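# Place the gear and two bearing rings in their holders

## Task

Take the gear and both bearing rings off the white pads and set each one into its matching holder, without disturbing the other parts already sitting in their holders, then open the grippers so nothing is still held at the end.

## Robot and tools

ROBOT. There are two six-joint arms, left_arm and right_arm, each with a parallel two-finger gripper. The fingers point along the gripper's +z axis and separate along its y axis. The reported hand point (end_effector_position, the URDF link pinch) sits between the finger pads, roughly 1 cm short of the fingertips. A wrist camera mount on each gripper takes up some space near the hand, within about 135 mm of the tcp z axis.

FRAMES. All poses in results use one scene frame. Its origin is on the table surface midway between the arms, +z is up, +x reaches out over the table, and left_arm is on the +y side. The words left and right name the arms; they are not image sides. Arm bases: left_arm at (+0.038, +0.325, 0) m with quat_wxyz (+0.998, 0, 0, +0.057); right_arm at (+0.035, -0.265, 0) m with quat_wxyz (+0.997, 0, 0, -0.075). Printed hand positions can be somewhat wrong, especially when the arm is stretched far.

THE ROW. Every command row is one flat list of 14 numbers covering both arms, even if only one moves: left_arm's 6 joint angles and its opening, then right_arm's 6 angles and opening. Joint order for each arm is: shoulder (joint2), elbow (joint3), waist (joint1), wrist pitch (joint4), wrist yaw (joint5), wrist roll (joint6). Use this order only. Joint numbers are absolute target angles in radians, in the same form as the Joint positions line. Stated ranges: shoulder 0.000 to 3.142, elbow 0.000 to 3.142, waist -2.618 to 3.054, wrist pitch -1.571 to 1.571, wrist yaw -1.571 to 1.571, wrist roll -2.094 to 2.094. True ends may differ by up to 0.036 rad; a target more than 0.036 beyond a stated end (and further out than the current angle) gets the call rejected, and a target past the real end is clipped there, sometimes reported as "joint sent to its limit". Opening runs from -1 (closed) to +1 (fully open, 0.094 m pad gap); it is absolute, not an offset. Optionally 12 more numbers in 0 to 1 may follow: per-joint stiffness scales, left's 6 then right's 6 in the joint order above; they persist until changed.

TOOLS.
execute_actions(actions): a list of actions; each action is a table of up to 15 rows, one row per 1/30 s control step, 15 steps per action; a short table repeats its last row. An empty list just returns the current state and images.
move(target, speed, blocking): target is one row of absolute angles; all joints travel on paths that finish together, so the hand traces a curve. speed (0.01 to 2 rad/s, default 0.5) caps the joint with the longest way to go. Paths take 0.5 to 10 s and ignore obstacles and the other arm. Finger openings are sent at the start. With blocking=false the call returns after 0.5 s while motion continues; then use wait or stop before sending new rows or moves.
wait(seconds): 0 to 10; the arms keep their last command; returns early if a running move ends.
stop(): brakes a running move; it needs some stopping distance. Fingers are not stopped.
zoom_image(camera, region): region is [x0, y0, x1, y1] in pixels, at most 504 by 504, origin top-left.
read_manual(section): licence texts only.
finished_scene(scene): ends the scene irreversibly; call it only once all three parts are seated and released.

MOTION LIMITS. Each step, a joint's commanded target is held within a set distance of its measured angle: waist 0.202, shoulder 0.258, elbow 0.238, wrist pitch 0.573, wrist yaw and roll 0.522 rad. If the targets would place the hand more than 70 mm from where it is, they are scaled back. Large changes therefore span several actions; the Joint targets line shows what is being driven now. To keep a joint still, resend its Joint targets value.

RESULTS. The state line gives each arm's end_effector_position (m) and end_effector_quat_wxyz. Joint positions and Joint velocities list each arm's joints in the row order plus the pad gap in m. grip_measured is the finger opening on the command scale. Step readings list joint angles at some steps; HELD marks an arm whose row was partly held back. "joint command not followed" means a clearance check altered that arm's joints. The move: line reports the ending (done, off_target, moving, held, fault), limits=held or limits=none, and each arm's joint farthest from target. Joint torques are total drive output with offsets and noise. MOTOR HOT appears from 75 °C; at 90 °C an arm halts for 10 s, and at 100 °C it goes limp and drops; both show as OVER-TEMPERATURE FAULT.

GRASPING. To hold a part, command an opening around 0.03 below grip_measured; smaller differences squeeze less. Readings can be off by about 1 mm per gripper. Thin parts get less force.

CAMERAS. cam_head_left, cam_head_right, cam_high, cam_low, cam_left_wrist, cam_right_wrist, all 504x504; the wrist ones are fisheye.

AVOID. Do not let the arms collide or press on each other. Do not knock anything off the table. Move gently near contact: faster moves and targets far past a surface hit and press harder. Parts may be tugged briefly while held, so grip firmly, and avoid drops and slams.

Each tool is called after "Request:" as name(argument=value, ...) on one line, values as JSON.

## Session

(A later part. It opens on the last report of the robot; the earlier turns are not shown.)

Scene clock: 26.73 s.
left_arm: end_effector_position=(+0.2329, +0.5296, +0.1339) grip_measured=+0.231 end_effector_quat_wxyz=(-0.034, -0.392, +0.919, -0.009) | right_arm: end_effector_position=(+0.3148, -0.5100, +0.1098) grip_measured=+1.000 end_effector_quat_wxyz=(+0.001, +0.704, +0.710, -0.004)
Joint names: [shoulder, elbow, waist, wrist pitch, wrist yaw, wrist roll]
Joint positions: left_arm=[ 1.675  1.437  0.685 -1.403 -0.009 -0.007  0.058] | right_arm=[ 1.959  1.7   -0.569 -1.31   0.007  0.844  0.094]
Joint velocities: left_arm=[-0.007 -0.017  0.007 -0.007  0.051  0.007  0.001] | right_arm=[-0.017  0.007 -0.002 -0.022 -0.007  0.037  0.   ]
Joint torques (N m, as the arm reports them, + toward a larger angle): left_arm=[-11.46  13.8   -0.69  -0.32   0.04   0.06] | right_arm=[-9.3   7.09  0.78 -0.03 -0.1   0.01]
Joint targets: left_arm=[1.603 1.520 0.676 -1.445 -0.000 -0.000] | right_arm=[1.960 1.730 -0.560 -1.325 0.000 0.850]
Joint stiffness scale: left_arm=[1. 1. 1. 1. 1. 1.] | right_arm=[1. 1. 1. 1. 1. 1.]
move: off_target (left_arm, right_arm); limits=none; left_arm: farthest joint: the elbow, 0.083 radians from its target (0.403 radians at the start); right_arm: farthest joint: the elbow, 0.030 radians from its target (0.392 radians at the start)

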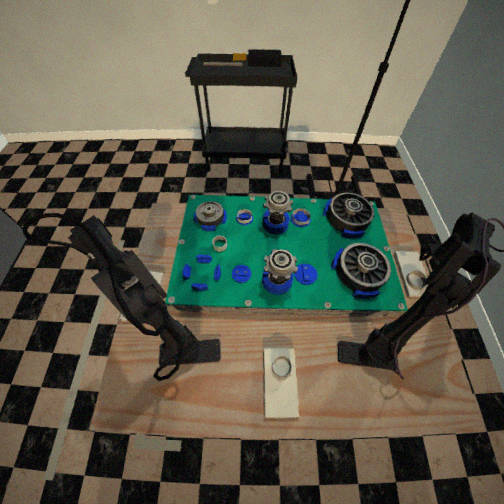

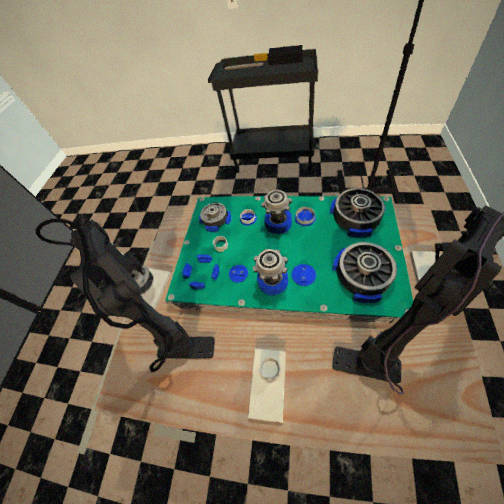

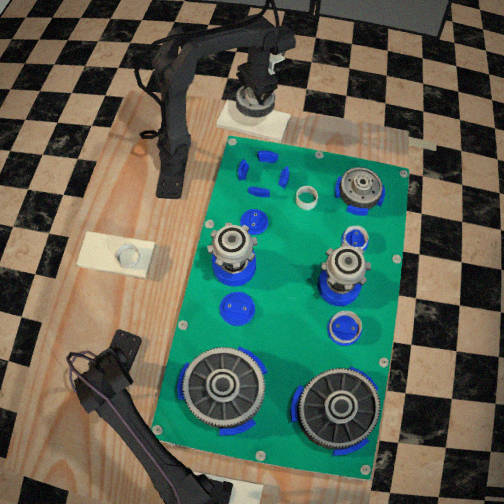

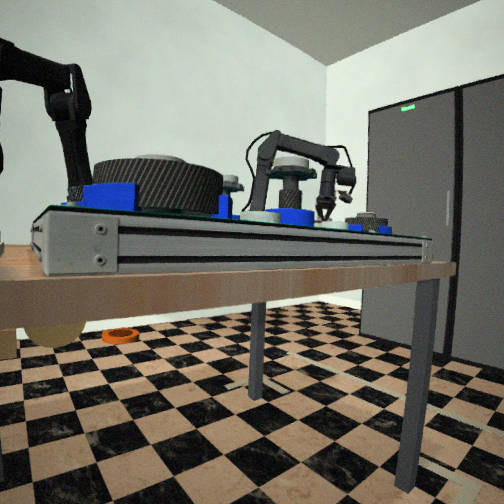

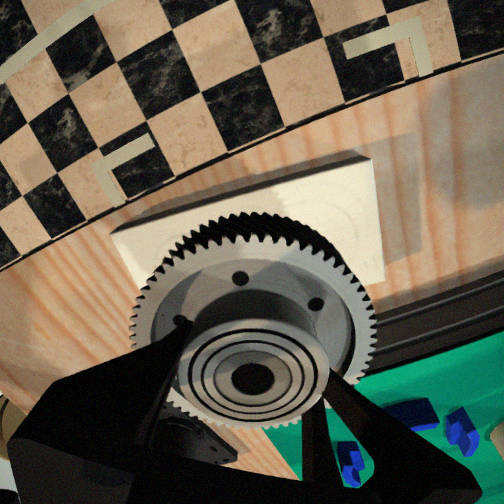

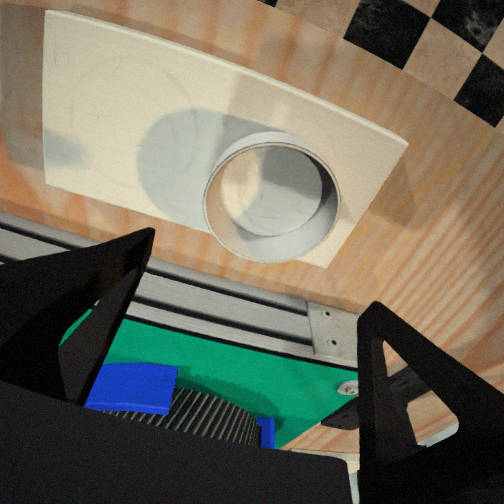

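Request:
move(target=[1.46,1.445,0.676,-1.475,0,0,0.17, 2.16,1.84,-0.66,-1.425,-0.19,0.742,1], speed=0.4)

Scene clock: 29.20 s.
left_arm: end_effector_position=(+0.2120, +0.5080, +0.1615) grip_measured=+0.231 end_effector_quat_wxyz=(-0.014, -0.392, +0.920, -0.001) | right_arm: end_effector_position=(+0.3150, -0.5094, +0.0670) grip_measured=+1.000 end_effector_quat_wxyz=(-0.094, +0.701, +0.701, +0.091)
Joint names: [shoulder, elbow, waist, wrist pitch, wrist yaw, wrist roll]
Joint positions: left_arm=[ 1.526  1.395  0.685 -1.466 -0.009 -0.007  0.058] | right_arm=[ 2.165  1.808 -0.656 -1.408 -0.178  0.748  0.094]
Joint velocities: left_arm=[ 0.007  0.007 -0.007  0.022  0.037 -0.007  0.001] | right_arm=[-0.002 -0.002 -0.002 -0.022  0.037 -0.095  0.   ]
Joint torques (N m, as the arm reports them, + toward a larger angle): left_arm=[-9.83 10.89 -0.66  0.16  0.05  0.06] | right_arm=[-11.15   6.9   -0.39  -0.38  -0.21  -0.09]
Joint targets: left_arm=[1.460 1.445 0.676 -1.475 0.000 -0.000] | right_arm=[2.160 1.840 -0.660 -1.425 -0.190 0.742]
Joint stiffness scale: left_arm=[1. 1. 1. 1. 1. 1.] | right_arm=[1. 1. 1. 1. 1. 1.]
move: off_target (left_arm, right_arm); limits=none; left_arm: farthest joint: the shoulder, 0.066 radians from its target (0.215 radians at the start); right_arm: farthest joint: the elbow, 0.032 radians from its target (0.140 radians at the start)

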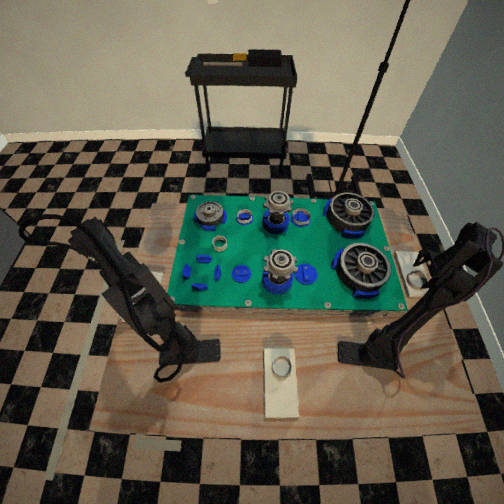

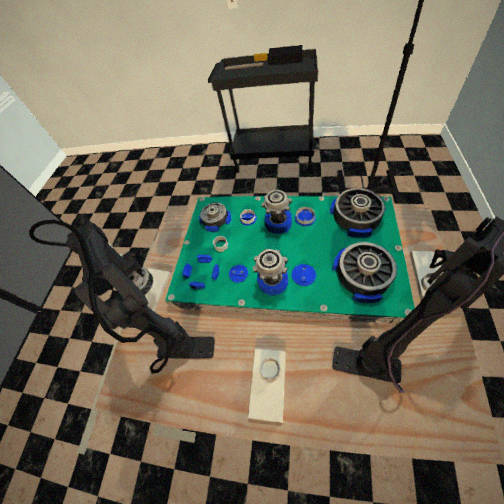

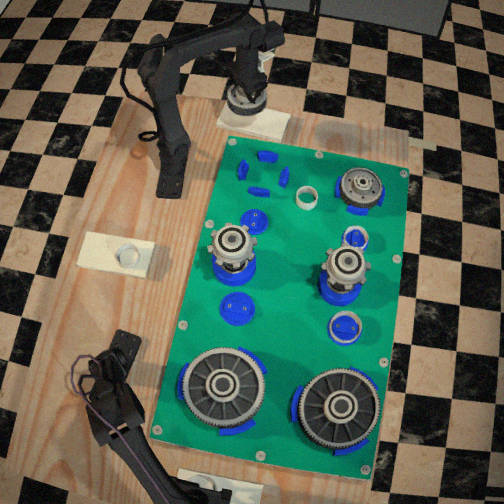

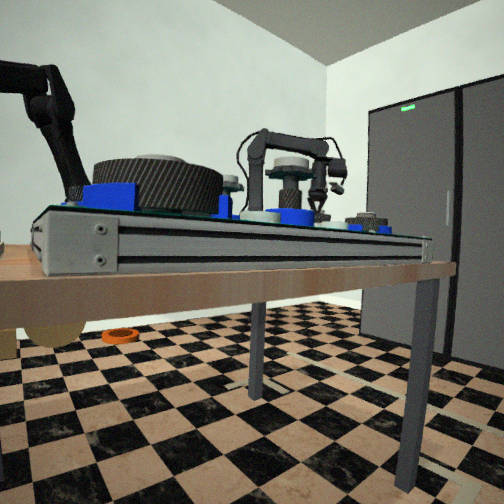

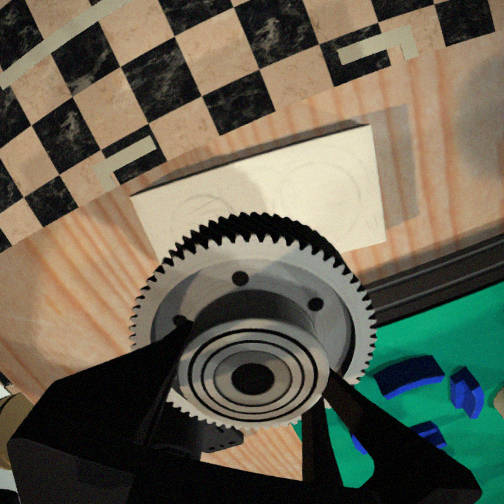

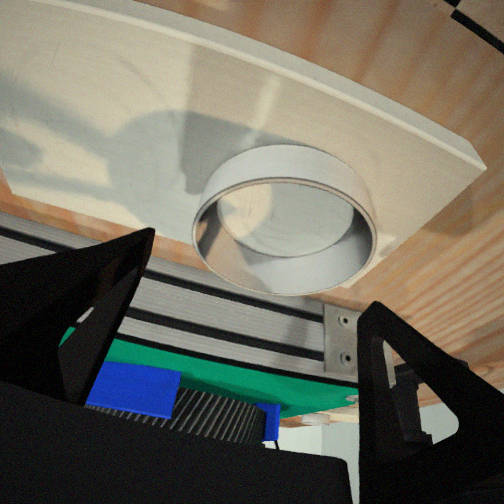

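Request:
move(target=[1.46,1.445,-0.16,-1.44,0,0,0.17, 2.157,1.69,-0.671,-1.279,-0.19,0.732,1], speed=0.5)

Scene clock: 32.80 s.
left_arm: end_effector_position=(+0.2907, +0.3148, +0.1483) grip_measured=+0.231 end_effector_quat_wxyz=(-0.020, +0.020, +1.000, -0.000) | right_arm: end_effector_position=(+0.3102, -0.5076, +0.0390) grip_measured=+1.000 end_effector_quat_wxyz=(-0.093, +0.700, +0.702, +0.093)
Joint names: [shoulder, elbow, waist, wrist pitch, wrist yaw, wrist roll]
Joint positions: left_arm=[ 1.537  1.352 -0.16  -1.426  0.002 -0.006  0.058] | right_arm=[ 2.165  1.695 -0.662 -1.295 -0.179  0.738  0.094]
Joint velocities: left_arm=[ 0.017 -0.007 -0.002  0.007  0.037  0.022 -0.001] | right_arm=[ 0.002  0.007 -0.002 -0.081  0.022 -0.051  0.   ]
Joint torques (N m, as the arm reports them, + toward a larger angle): left_arm=[-10.7   14.65  -0.03   0.11  -0.03   0.03] | right_arm=[-11.37   4.22  -0.75  -0.05  -0.22  -0.09]
Joint targets: left_arm=[1.460 1.445 -0.160 -1.440 -0.000 0.000] | right_arm=[2.157 1.690 -0.671 -1.279 -0.190 0.732]
Joint stiffness scale: left_arm=[1. 1. 1. 1. 1. 1.] | right_arm=[1. 1. 1. 1. 1. 1.]
move: off_target (left_arm); limits=none; left_arm: farthest joint: the elbow, 0.093 radians from its target (0.050 radians at the start); right_arm: farthest joint: the wrist pitch, 0.016 radians from its target (0.130 radians at the start)

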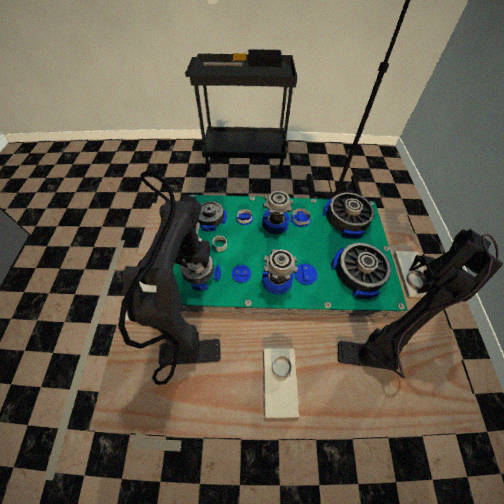

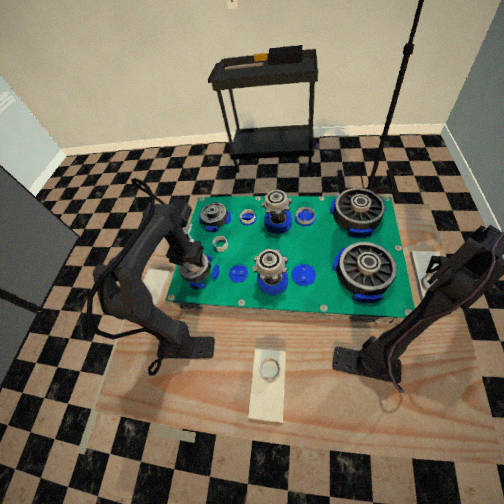

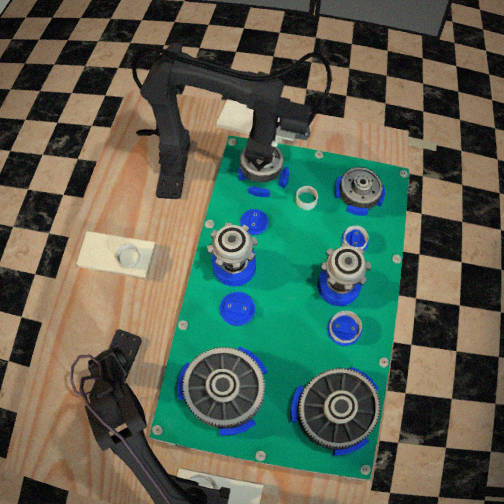

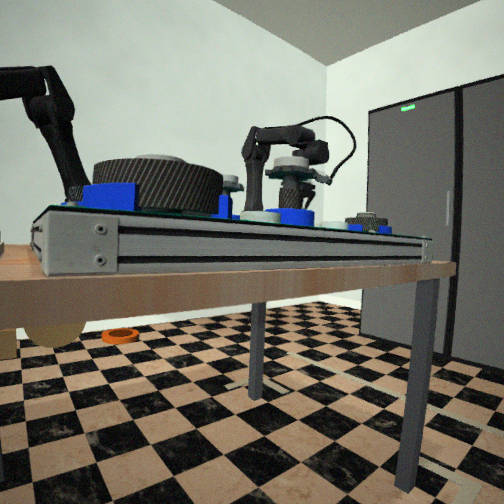

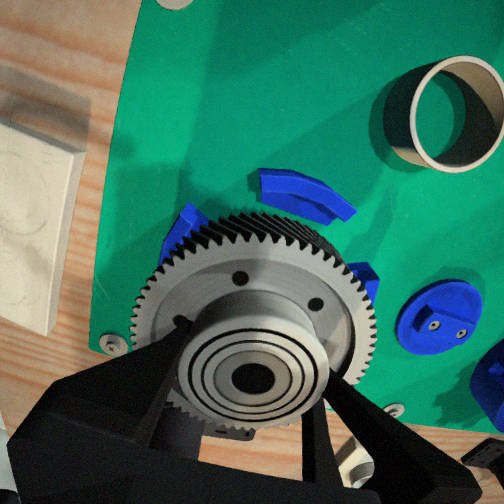

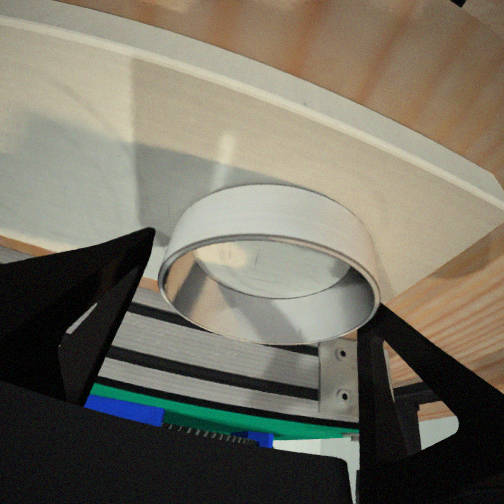

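Request:
move(target=[1.443,1.326,-0.188,-1.32,0,0,0.17, 2.172,1.667,-0.677,-1.248,-0.19,0.732,1], speed=0.2)

Scene clock: 36.30 s.
left_arm: end_effector_position=(+0.2966, +0.3107, +0.1356) grip_measured=+0.231 end_effector_quat_wxyz=(+0.001, +0.029, +1.000, +0.003) | right_arm: end_effector_position=(+0.3103, -0.5075, +0.0373) grip_measured=+1.000 end_effector_quat_wxyz=(-0.092, +0.701, +0.700, +0.102)
Joint names: [shoulder, elbow, waist, wrist pitch, wrist yaw, wrist roll]
Joint positions: left_arm=[ 1.52   1.286 -0.18  -1.336 -0.006 -0.007  0.058] | right_arm=[ 2.165  1.686 -0.671 -1.286 -0.198  0.732  0.094]
Joint velocities: left_arm=[-0.002  0.032  0.012 -0.051 -0.066 -0.051  0.   ] | right_arm=[ 0.007  0.007  0.012 -0.022  0.007 -0.037  0.   ]
Joint torques (N m, as the arm reports them, + toward a larger angle): left_arm=[-10.67  10.02  -0.72   0.53   0.01   0.05] | right_arm=[-10.04   3.35  -0.54   0.15  -0.06  -0.03]
Joint targets: left_arm=[1.443 1.326 -0.188 -1.320 0.000 -0.000] | right_arm=[2.172 1.667 -0.677 -1.248 -0.190 0.732]
Joint stiffness scale: left_arm=[1. 1. 1. 1. 1. 1.] | right_arm=[1. 1. 1. 1. 1. 1.]
move: off_target (left_arm, right_arm); limits=none; left_arm: farthest joint: the shoulder, 0.077 radians from its target (0.094 radians at the start); right_arm: farthest joint: the wrist pitch, 0.038 radians from its target (0.047 radians at the start)

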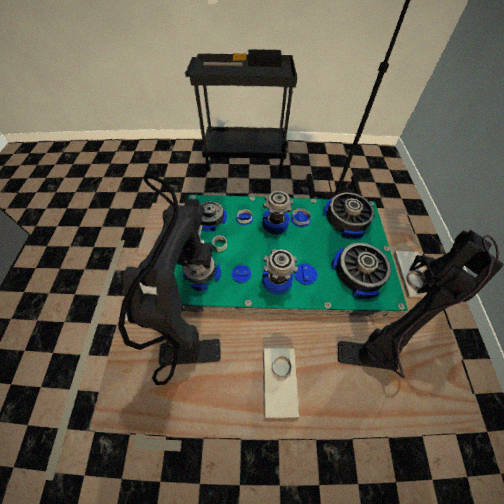

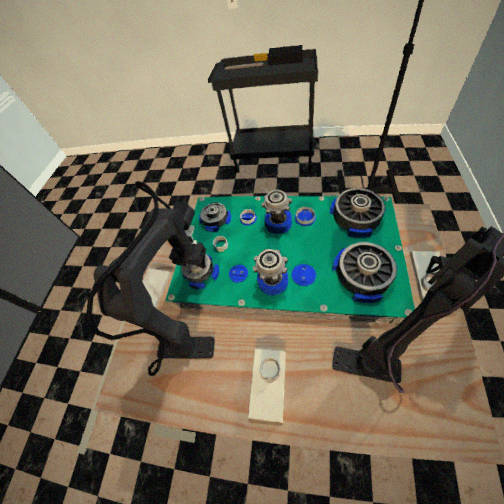

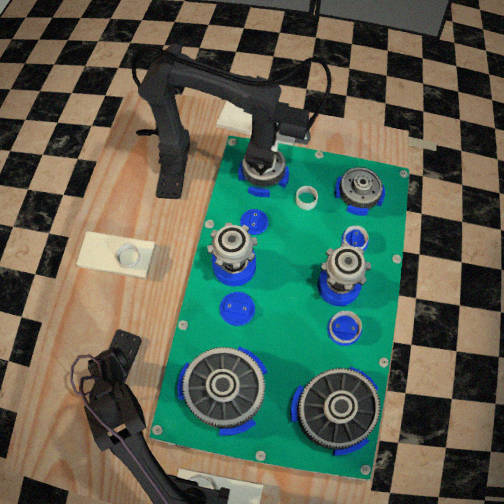

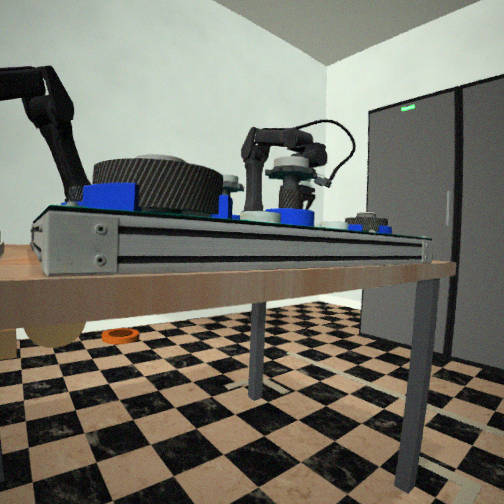

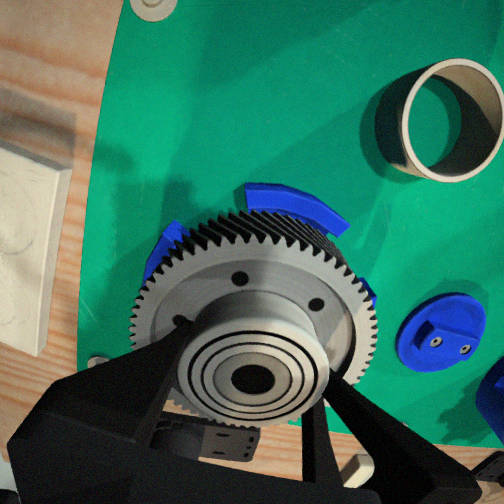

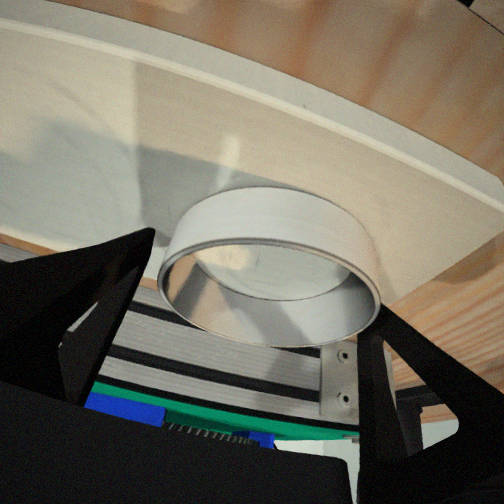

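Request:
move(target=[1.437,1.26,-0.20,-1.26,0,0,0.17, 2.15,1.73,-0.677,-1.315,-0.17,0.74,1], speed=0.15)

Scene clock: 38.27 s.
left_arm: end_effector_position=(+0.2972, +0.3111, +0.1312) grip_measured=+0.229 end_effector_quat_wxyz=(+0.016, +0.034, +0.999, +0.011) | right_arm: end_effector_position=(+0.3091, -0.5108, +0.0405) grip_measured=+1.000 end_effector_quat_wxyz=(-0.091, +0.702, +0.700, +0.094)
Joint names: [shoulder, elbow, waist, wrist pitch, wrist yaw, wrist roll]
Joint positions: left_arm=[ 1.493  1.243 -0.19  -1.289 -0.023 -0.007  0.058] | right_arm=[ 2.165  1.702 -0.671 -1.298 -0.18   0.734  0.094]
Joint velocities: left_arm=[ 0.007 -0.002 -0.017  0.037 -0.022 -0.022  0.001] | right_arm=[-0.017 -0.017  0.027 -0.037  0.022 -0.066  0.   ]
Joint torques (N m, as the arm reports them, + toward a larger angle): left_arm=[-8.95  8.05 -0.73  0.77  0.16  0.04] | right_arm=[-11.98   6.57  -0.5   -0.37  -0.01   0.04]
Joint targets: left_arm=[1.437 1.260 -0.200 -1.260 -0.000 -0.000] | right_arm=[2.150 1.730 -0.677 -1.315 -0.170 0.740]
Joint stiffness scale: left_arm=[1. 1. 1. 1. 1. 1.] | right_arm=[1. 1. 1. 1. 1. 1.]
move: off_target (left_arm, right_arm); limits=none; left_arm: farthest joint: the shoulder, 0.056 radians from its target (0.083 radians at the start); right_arm: farthest joint: the elbow, 0.028 radians from its target (0.044 radians at the start)

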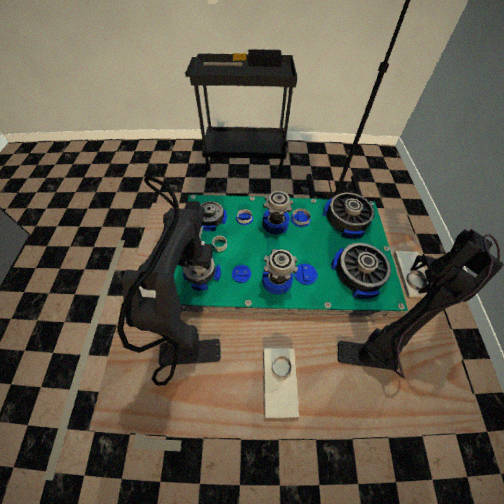

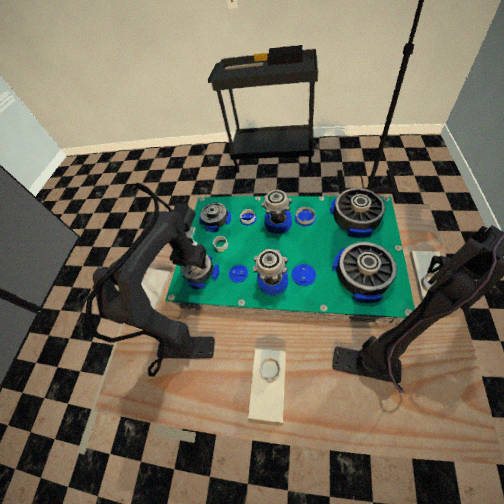

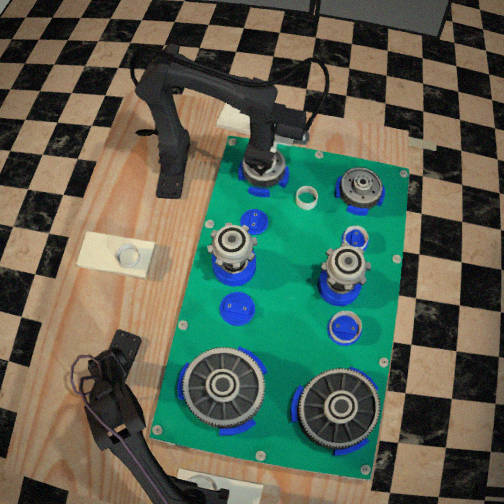

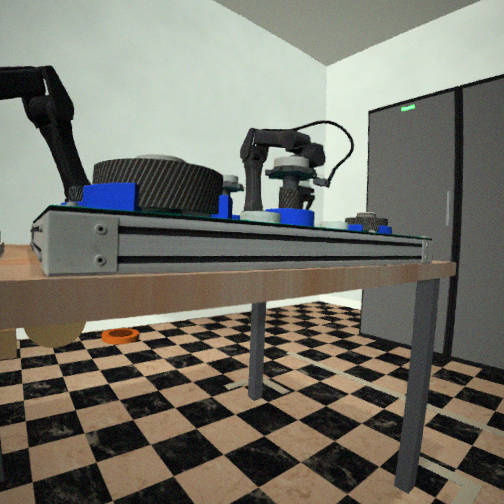

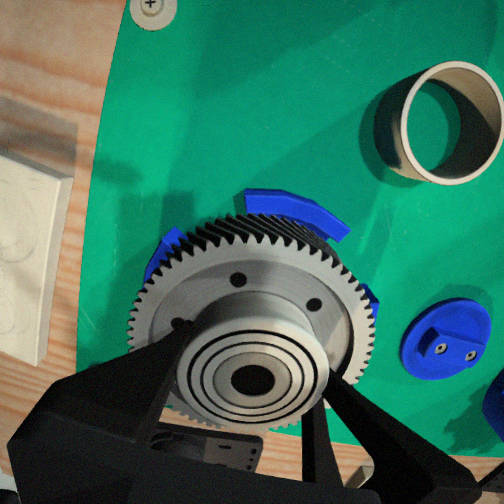

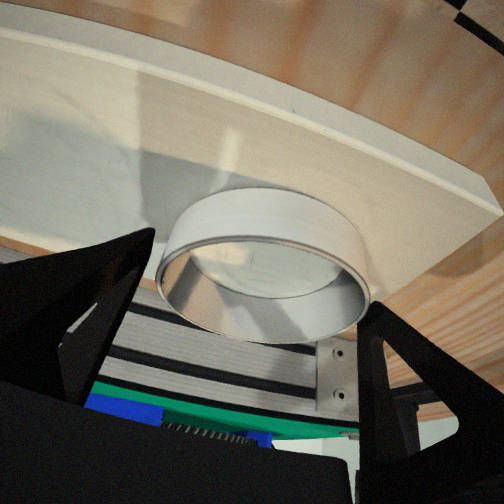

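Request:
zoom_image(camera="cam_high", region=[220, 120, 310, 210])

Request:
zoom_image(camera="cam_head_right", region=[155, 230, 245, 310])

Request:
zoom_image(camera="cam_left_wrist", region=[110, 160, 410, 360])

Region (220, 120, 310, 210) of cam_high's 504x504 image, scaled by 5.600, with more detail than that image has.

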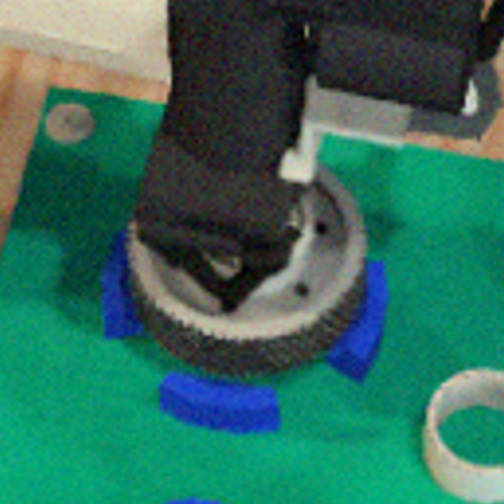

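Region (155, 230, 245, 310) of cam_head_right's 504x504 image, scaled by 5.600, with more detail than that image has.

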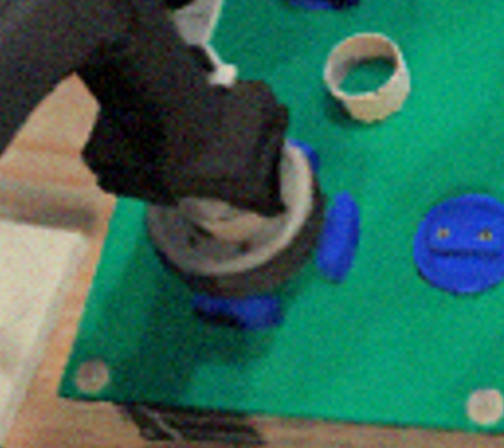

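Region (110, 160, 410, 360) of cam_left_wrist's 504x504 image, scaled by 1.680, with more detail than that image has.

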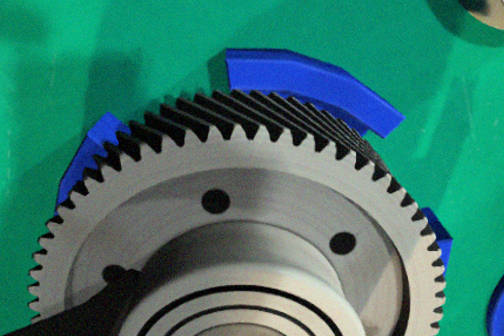

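Request:
execute_actions(actions=[[[1.46,1.33,-0.20,-1.32,0,0,0.17, 2.15,1.73,-0.677,-1.315,-0.17,0.74,0.75]],[[1.465,1.365,-0.205,-1.35,0,0,0.17, 2.15,1.73,-0.677,-1.315,-0.17,0.74,0.6]],[[1.465,1.365,-0.212,-1.35,0.005,0,0.17, 2.15,1.73,-0.677,-1.315,-0.17,0.74,0.45]]])

Scene clock: 41.37 s.
left_arm: end_effector_position=(+0.2923, +0.3044, +0.1355) grip_measured=+0.229 end_effector_quat_wxyz=(-0.001, +0.041, +0.999, +0.001) | right_arm: end_effector_position=(+0.3082, -0.5108, +0.0405) grip_measured=+0.573 end_effector_quat_wxyz=(-0.092, +0.702, +0.700, +0.092)
Joint names: [shoulder, elbow, waist, wrist pitch, wrist yaw, wrist roll]
Joint positions: left_arm=[ 1.508  1.275 -0.203 -1.34  -0.003 -0.006  0.058] | right_arm=[ 2.165  1.702 -0.671 -1.301 -0.177  0.735  0.074]
Joint velocities: left_arm=[-0.022  0.012 -0.002 -0.051 -0.022 -0.022 -0.   ] | right_arm=[-0.007 -0.022 -0.002 -0.007 -0.007 -0.022  0.   ]
Joint torques (N m, as the arm reports them, + toward a larger angle): left_arm=[-8.04 14.48 -0.66  0.2   0.04  0.03] | right_arm=[-12.01   6.55  -0.53  -0.36  -0.05   0.03]
Joint targets: left_arm=[1.465 1.365 -0.212 -1.350 0.005 0.000] | right_arm=[2.150 1.730 -0.677 -1.315 -0.170 0.740]
Joint stiffness scale: left_arm=[1. 1. 1. 1. 1. 1.] | right_arm=[1. 1. 1. 1. 1. 1.]
Step readings (joint positions; steps 1 to 15: 1st action; 16 to 30: 2nd action; 31 to 45: 3rd action):
0: left_arm=[1.493 1.243 -0.190 -1.289 -0.023 -0.007] | right_arm=[2.165 1.702 -0.671 -1.299 -0.179 0.735]
1: left_arm=[1.493 1.245 -0.190 -1.292 -0.023 -0.007] | right_arm=[2.165 1.702 -0.671 -1.299 -0.179 0.735]
2: left_arm=[1.494 1.247 -0.190 -1.294 -0.023 -0.007] | right_arm=[2.165 1.702 -0.671 -1.299 -0.179 0.735]
4: left_arm=[1.495 1.248 -0.190 -1.295 -0.021 -0.006] | right_arm=[2.165 1.702 -0.671 -1.299 -0.179 0.735]
8: left_arm=[1.496 1.249 -0.190 -1.296 -0.020 -0.006] | right_arm=[2.165 1.702 -0.671 -1.299 -0.179 0.735]
15: left_arm=[1.496 1.249 -0.190 -1.296 -0.020 -0.006] | right_arm=[2.165 1.702 -0.671 -1.299 -0.179 0.735]
16: left_arm=[1.498 1.253 -0.191 -1.301 -0.020 -0.006] | right_arm=[2.165 1.702 -0.671 -1.299 -0.179 0.735]
17: left_arm=[1.502 1.261 -0.191 -1.311 -0.020 -0.006] | right_arm=[2.165 1.702 -0.671 -1.300 -0.178 0.735]
19: left_arm=[1.508 1.271 -0.194 -1.321 -0.015 -0.006] | right_arm=[2.165 1.702 -0.671 -1.301 -0.178 0.735]
23: left_arm=[1.508 1.275 -0.197 -1.329 -0.008 -0.006] | right_arm=[2.165 1.702 -0.671 -1.301 -0.178 0.735]
30: left_arm=[1.508 1.275 -0.197 -1.339 -0.006 -0.006] | right_arm=[2.165 1.702 -0.671 -1.301 -0.178 0.735]
31: left_arm=[1.508 1.275 -0.197 -1.340 -0.006 -0.006] | right_arm=[2.165 1.702 -0.671 -1.301 -0.177 0.735]
32: left_arm=[1.508 1.275 -0.198 -1.340 -0.006 -0.006] | right_arm=[2.165 1.702 -0.671 -1.301 -0.177 0.735]
34: left_arm=[1.508 1.275 -0.201 -1.340 -0.006 -0.006] | right_arm=[2.165 1.702 -0.671 -1.301 -0.177 0.735]
38: left_arm=[1.508 1.275 -0.203 -1.340 -0.003 -0.006] | right_arm=[2.165 1.702 -0.671 -1.301 -0.177 0.735]
45: Joint positions above

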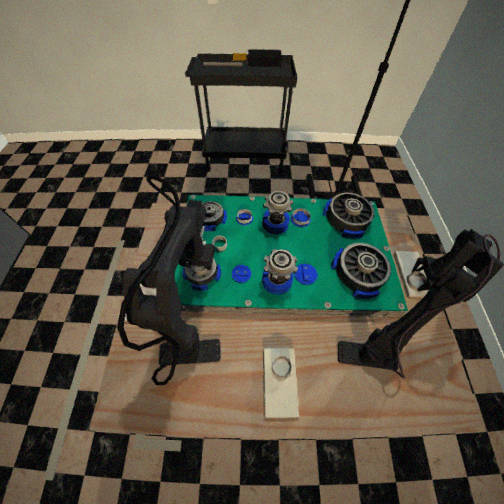

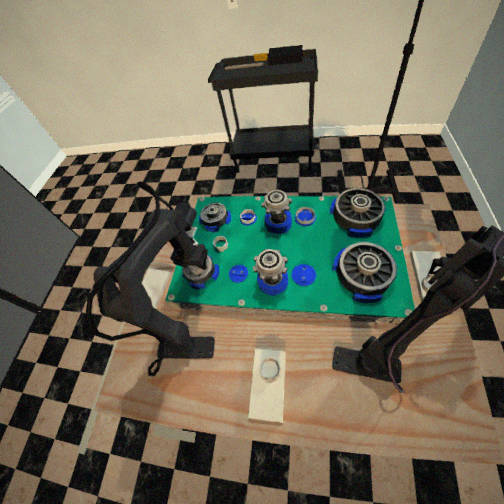

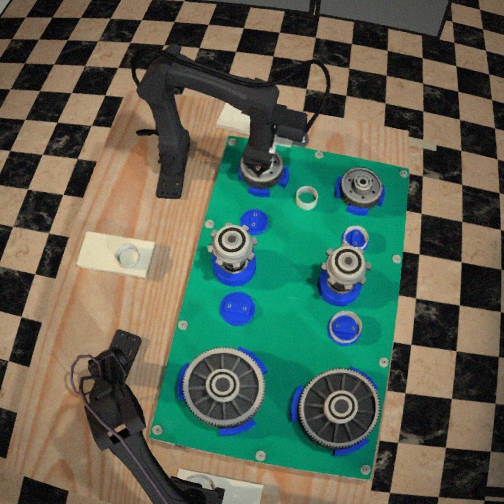

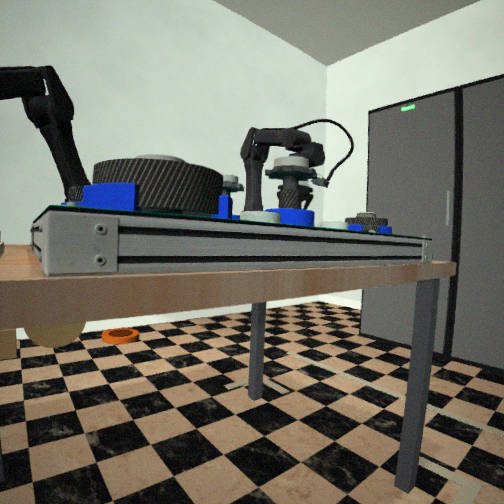

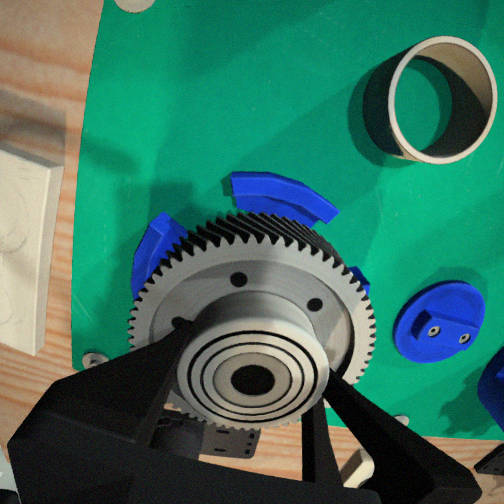

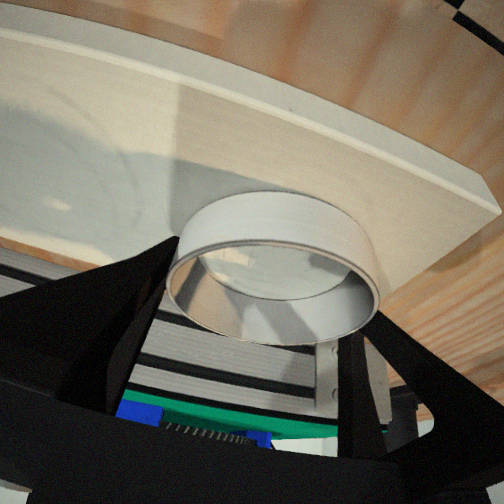

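Request:
zoom_image(camera="cam_high", region=[220, 120, 310, 210])

Request:
zoom_image(camera="cam_left_wrist", region=[110, 160, 410, 360])

Region (220, 120, 310, 210) of cam_high's 504x504 image, scaled by 5.600, with more detail than that image has.

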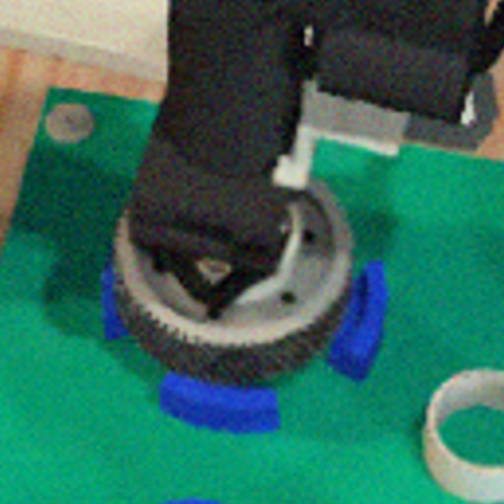

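Region (110, 160, 410, 360) of cam_left_wrist's 504x504 image, scaled by 1.680, with more detail than that image has.

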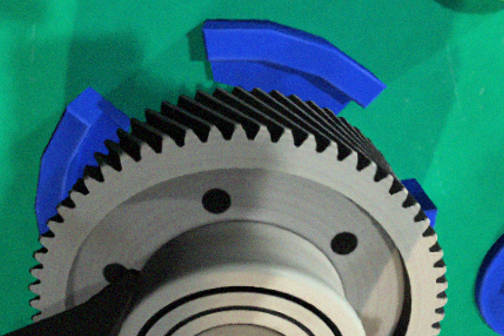

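Request:
move(target=[1.472,1.26,-0.212,-1.26,0.005,0,0.17, 2.115,1.92,-0.677,-1.53,-0.17,0.74,0.52], speed=0.15)

Scene clock: 44.13 s.
left_arm: end_effector_position=(+0.2918, +0.3046, +0.1308) grip_measured=+0.227 end_effector_quat_wxyz=(-0.003, +0.041, +0.999, +0.001) | right_arm: end_effector_position=(+0.3097, -0.5127, +0.0930) grip_measured=+0.573 end_effector_quat_wxyz=(-0.093, +0.702, +0.700, +0.091)
Joint names: [shoulder, elbow, waist, wrist pitch, wrist yaw, wrist roll]
Joint positions: left_arm=[ 1.509  1.258 -0.202 -1.324 -0.001 -0.006  0.058] | right_arm=[ 2.151  1.89  -0.671 -1.505 -0.175  0.735  0.074]
Joint velocities: left_arm=[-0.002  0.012  0.002  0.051  0.037 -0.037 -0.001] | right_arm=[-0.007  0.002  0.002  0.051 -0.066 -0.022  0.   ]
Joint torques (N m, as the arm reports them, + toward a larger angle): left_arm=[-7.65  6.68 -0.85  1.14  0.02  0.03] | right_arm=[-13.82   6.78  -0.5   -0.46  -0.06   0.03]
Joint targets: left_arm=[1.472 1.260 -0.212 -1.260 0.005 0.000] | right_arm=[2.115 1.920 -0.677 -1.530 -0.170 0.740]
Joint stiffness scale: left_arm=[1. 1. 1. 1. 1. 1.] | right_arm=[1. 1. 1. 1. 1. 1.]
move: off_target (left_arm, right_arm); limits=none; left_arm: farthest joint: the wrist pitch, 0.064 radians from its target (0.080 radians at the start); right_arm: farthest joint: the shoulder, 0.036 radians from its target (0.050 radians at the start)

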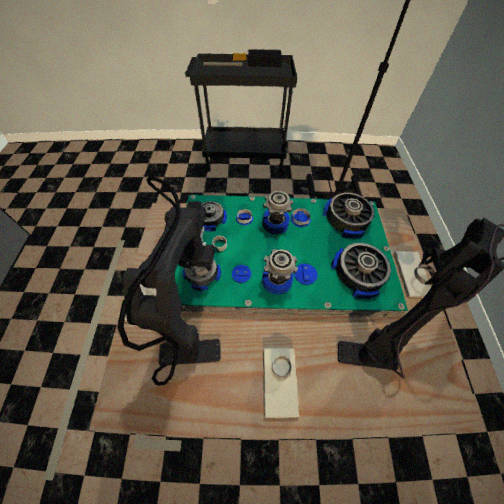

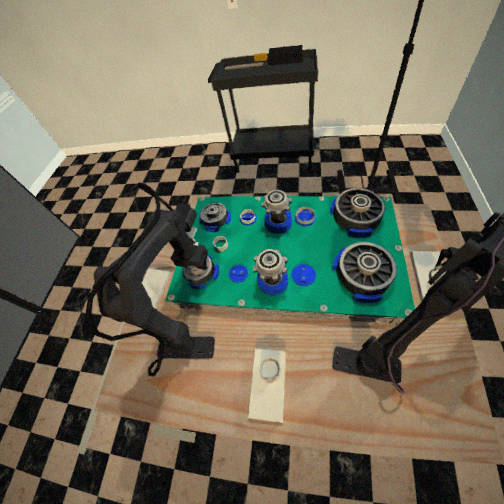

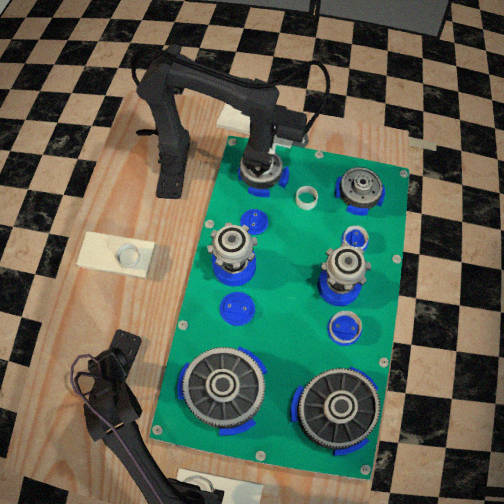

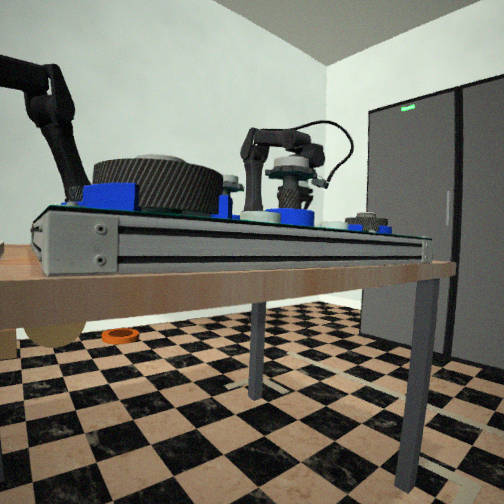

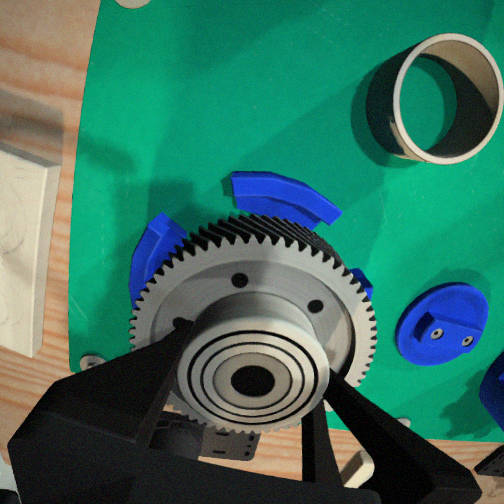

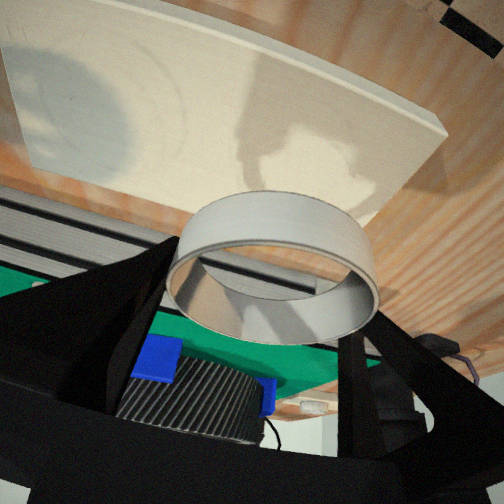

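Request:
execute_actions(actions=[[[1.472,1.33,-0.212,-1.31,0.005,0,0.17, 2.115,1.92,-0.677,-1.53,-0.17,0.74,0.52],[1.472,1.34,-0.212,-1.31,0.005,0,0.17, 2.115,1.92,-0.677,-1.53,-0.17,0.74,0.52],[1.472,1.35,-0.212,-1.31,0.005,0,0.17, 2.115,1.92,-0.677,-1.53,-0.17,0.74,0.52],[1.472,1.36,-0.212,-1.31,0.005,0,0.17, 2.115,1.92,-0.677,-1.53,-0.17,0.74,0.52],[1.472,1.365,-0.212,-1.31,0.005,0,0.17, 2.115,1.92,-0.677,-1.53,-0.17,0.74,0.52]],[[1.478,1.365,-0.212,-1.31,0.005,0,0.17, 2.115,1.92,-0.677,-1.53,-0.17,0.74,0.52]]])

Request:
zoom_image(camera="cam_high", region=[220, 120, 310, 210])

Scene clock: 45.97 s.
left_arm: end_effector_position=(+0.2973, +0.3040, +0.1326) grip_measured=+0.227 end_effector_quat_wxyz=(+0.003, +0.041, +0.999, +0.000) | right_arm: end_effector_position=(+0.3096, -0.5126, +0.0931) grip_measured=+0.573 end_effector_quat_wxyz=(-0.094, +0.702, +0.700, +0.091)
Joint names: [shoulder, elbow, waist, wrist pitch, wrist yaw, wrist roll]
Joint positions: left_arm=[ 1.521  1.276 -0.202 -1.321 -0.001 -0.006  0.058] | right_arm=[ 2.151  1.89  -0.671 -1.506 -0.175  0.735  0.074]
Joint velocities: left_arm=[-0.007 -0.032  0.002 -0.007 -0.037  0.037 -0.   ] | right_arm=[-0.012  0.002  0.012 -0.007 -0.007 -0.007 -0.001]
Joint torques (N m, as the arm reports them, + toward a larger angle): left_arm=[-8.16 14.47 -0.79  0.48  0.01  0.04] | right_arm=[-13.9    6.77  -0.52  -0.46  -0.07   0.02]
Joint targets: left_arm=[1.478 1.365 -0.212 -1.310 0.005 0.000] | right_arm=[2.115 1.920 -0.677 -1.530 -0.170 0.740]
Joint stiffness scale: left_arm=[1. 1. 1. 1. 1. 1.] | right_arm=[1. 1. 1. 1. 1. 1.]
Step readings (joint positions; steps 1 to 15: 1st action; 16 to 30: 2nd action):
0: left_arm=[1.509 1.258 -0.202 -1.324 -0.001 -0.006] | right_arm=[2.151 1.890 -0.671 -1.505 -0.175 0.735]
1: left_arm=[1.509 1.260 -0.202 -1.327 -0.001 -0.006] | right_arm=[2.151 1.890 -0.671 -1.505 -0.175 0.735]
2: left_arm=[1.509 1.261 -0.202 -1.327 -0.001 -0.006] | right_arm=[2.151 1.890 -0.671 -1.505 -0.175 0.735]
4: left_arm=[1.509 1.265 -0.202 -1.328 -0.001 -0.006] | right_arm=[2.151 1.890 -0.671 -1.505 -0.175 0.735]
8: left_arm=[1.513 1.274 -0.202 -1.326 -0.001 -0.006] | right_arm=[2.151 1.890 -0.671 -1.506 -0.175 0.735]
15: left_arm=[1.516 1.276 -0.202 -1.321 -0.001 -0.006] | right_arm=[2.151 1.890 -0.671 -1.506 -0.175 0.735]
16: left_arm=[1.516 1.276 -0.202 -1.321 -0.001 -0.006] | right_arm=[2.151 1.890 -0.671 -1.506 -0.175 0.735]
17: left_arm=[1.517 1.276 -0.202 -1.321 -0.001 -0.006] | right_arm=[2.151 1.890 -0.671 -1.506 -0.175 0.735]
19: left_arm=[1.520 1.276 -0.202 -1.321 -0.001 -0.006] | right_arm=[2.151 1.890 -0.671 -1.506 -0.175 0.735]
23: left_arm=[1.521 1.276 -0.202 -1.321 -0.001 -0.006] | right_arm=[2.151 1.890 -0.671 -1.506 -0.175 0.735]
30: Joint positions above

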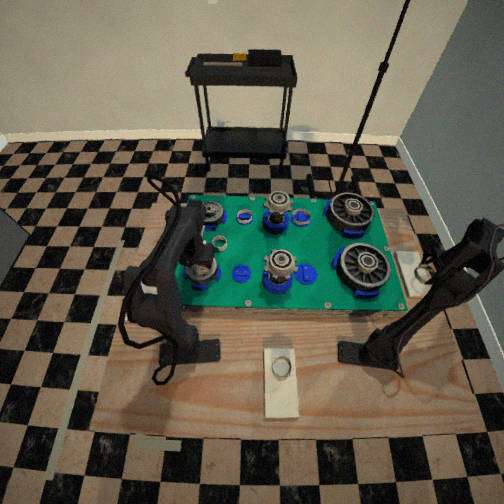

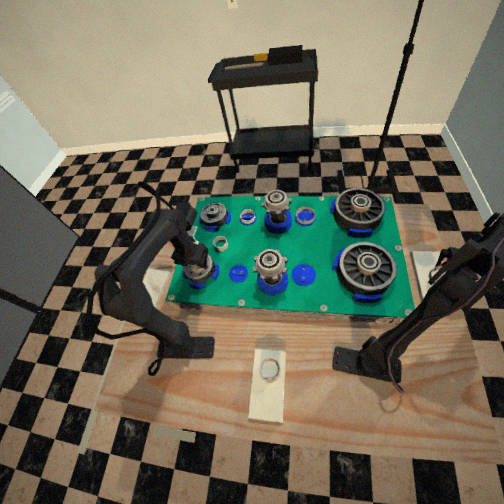

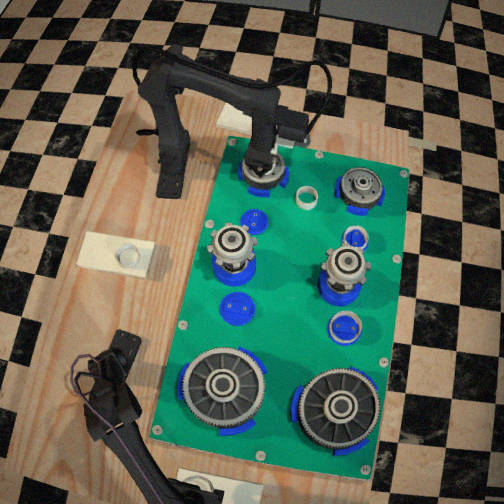

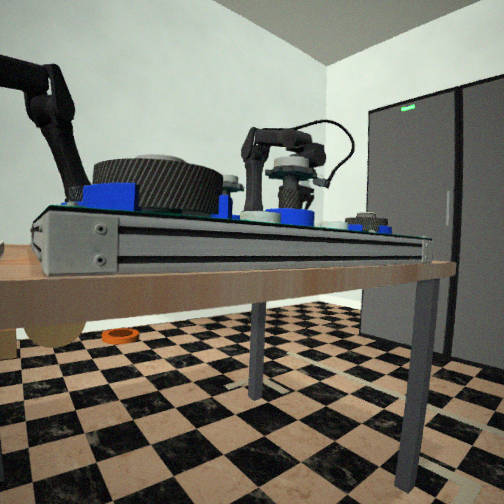

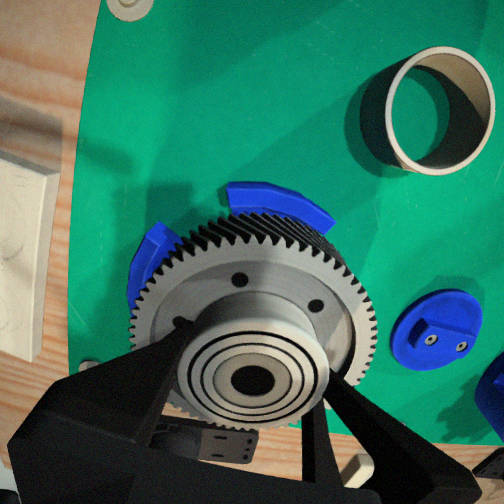

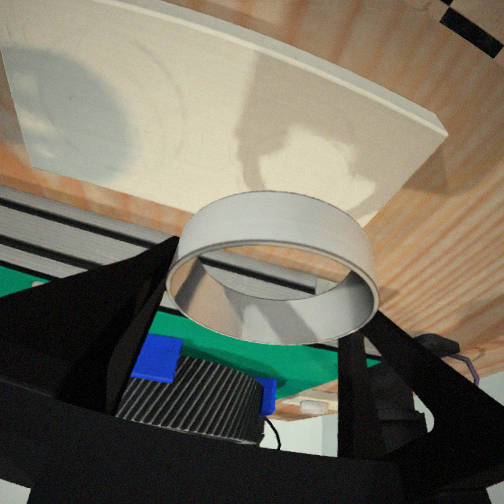

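Region (220, 120, 310, 210) of cam_high's 504x504 image, scaled by 5.600, with more detail than that image has.

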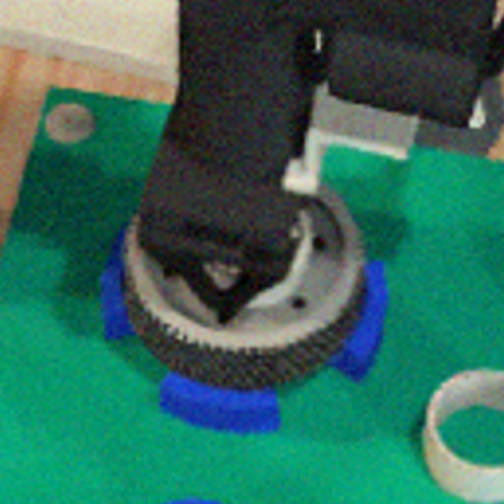

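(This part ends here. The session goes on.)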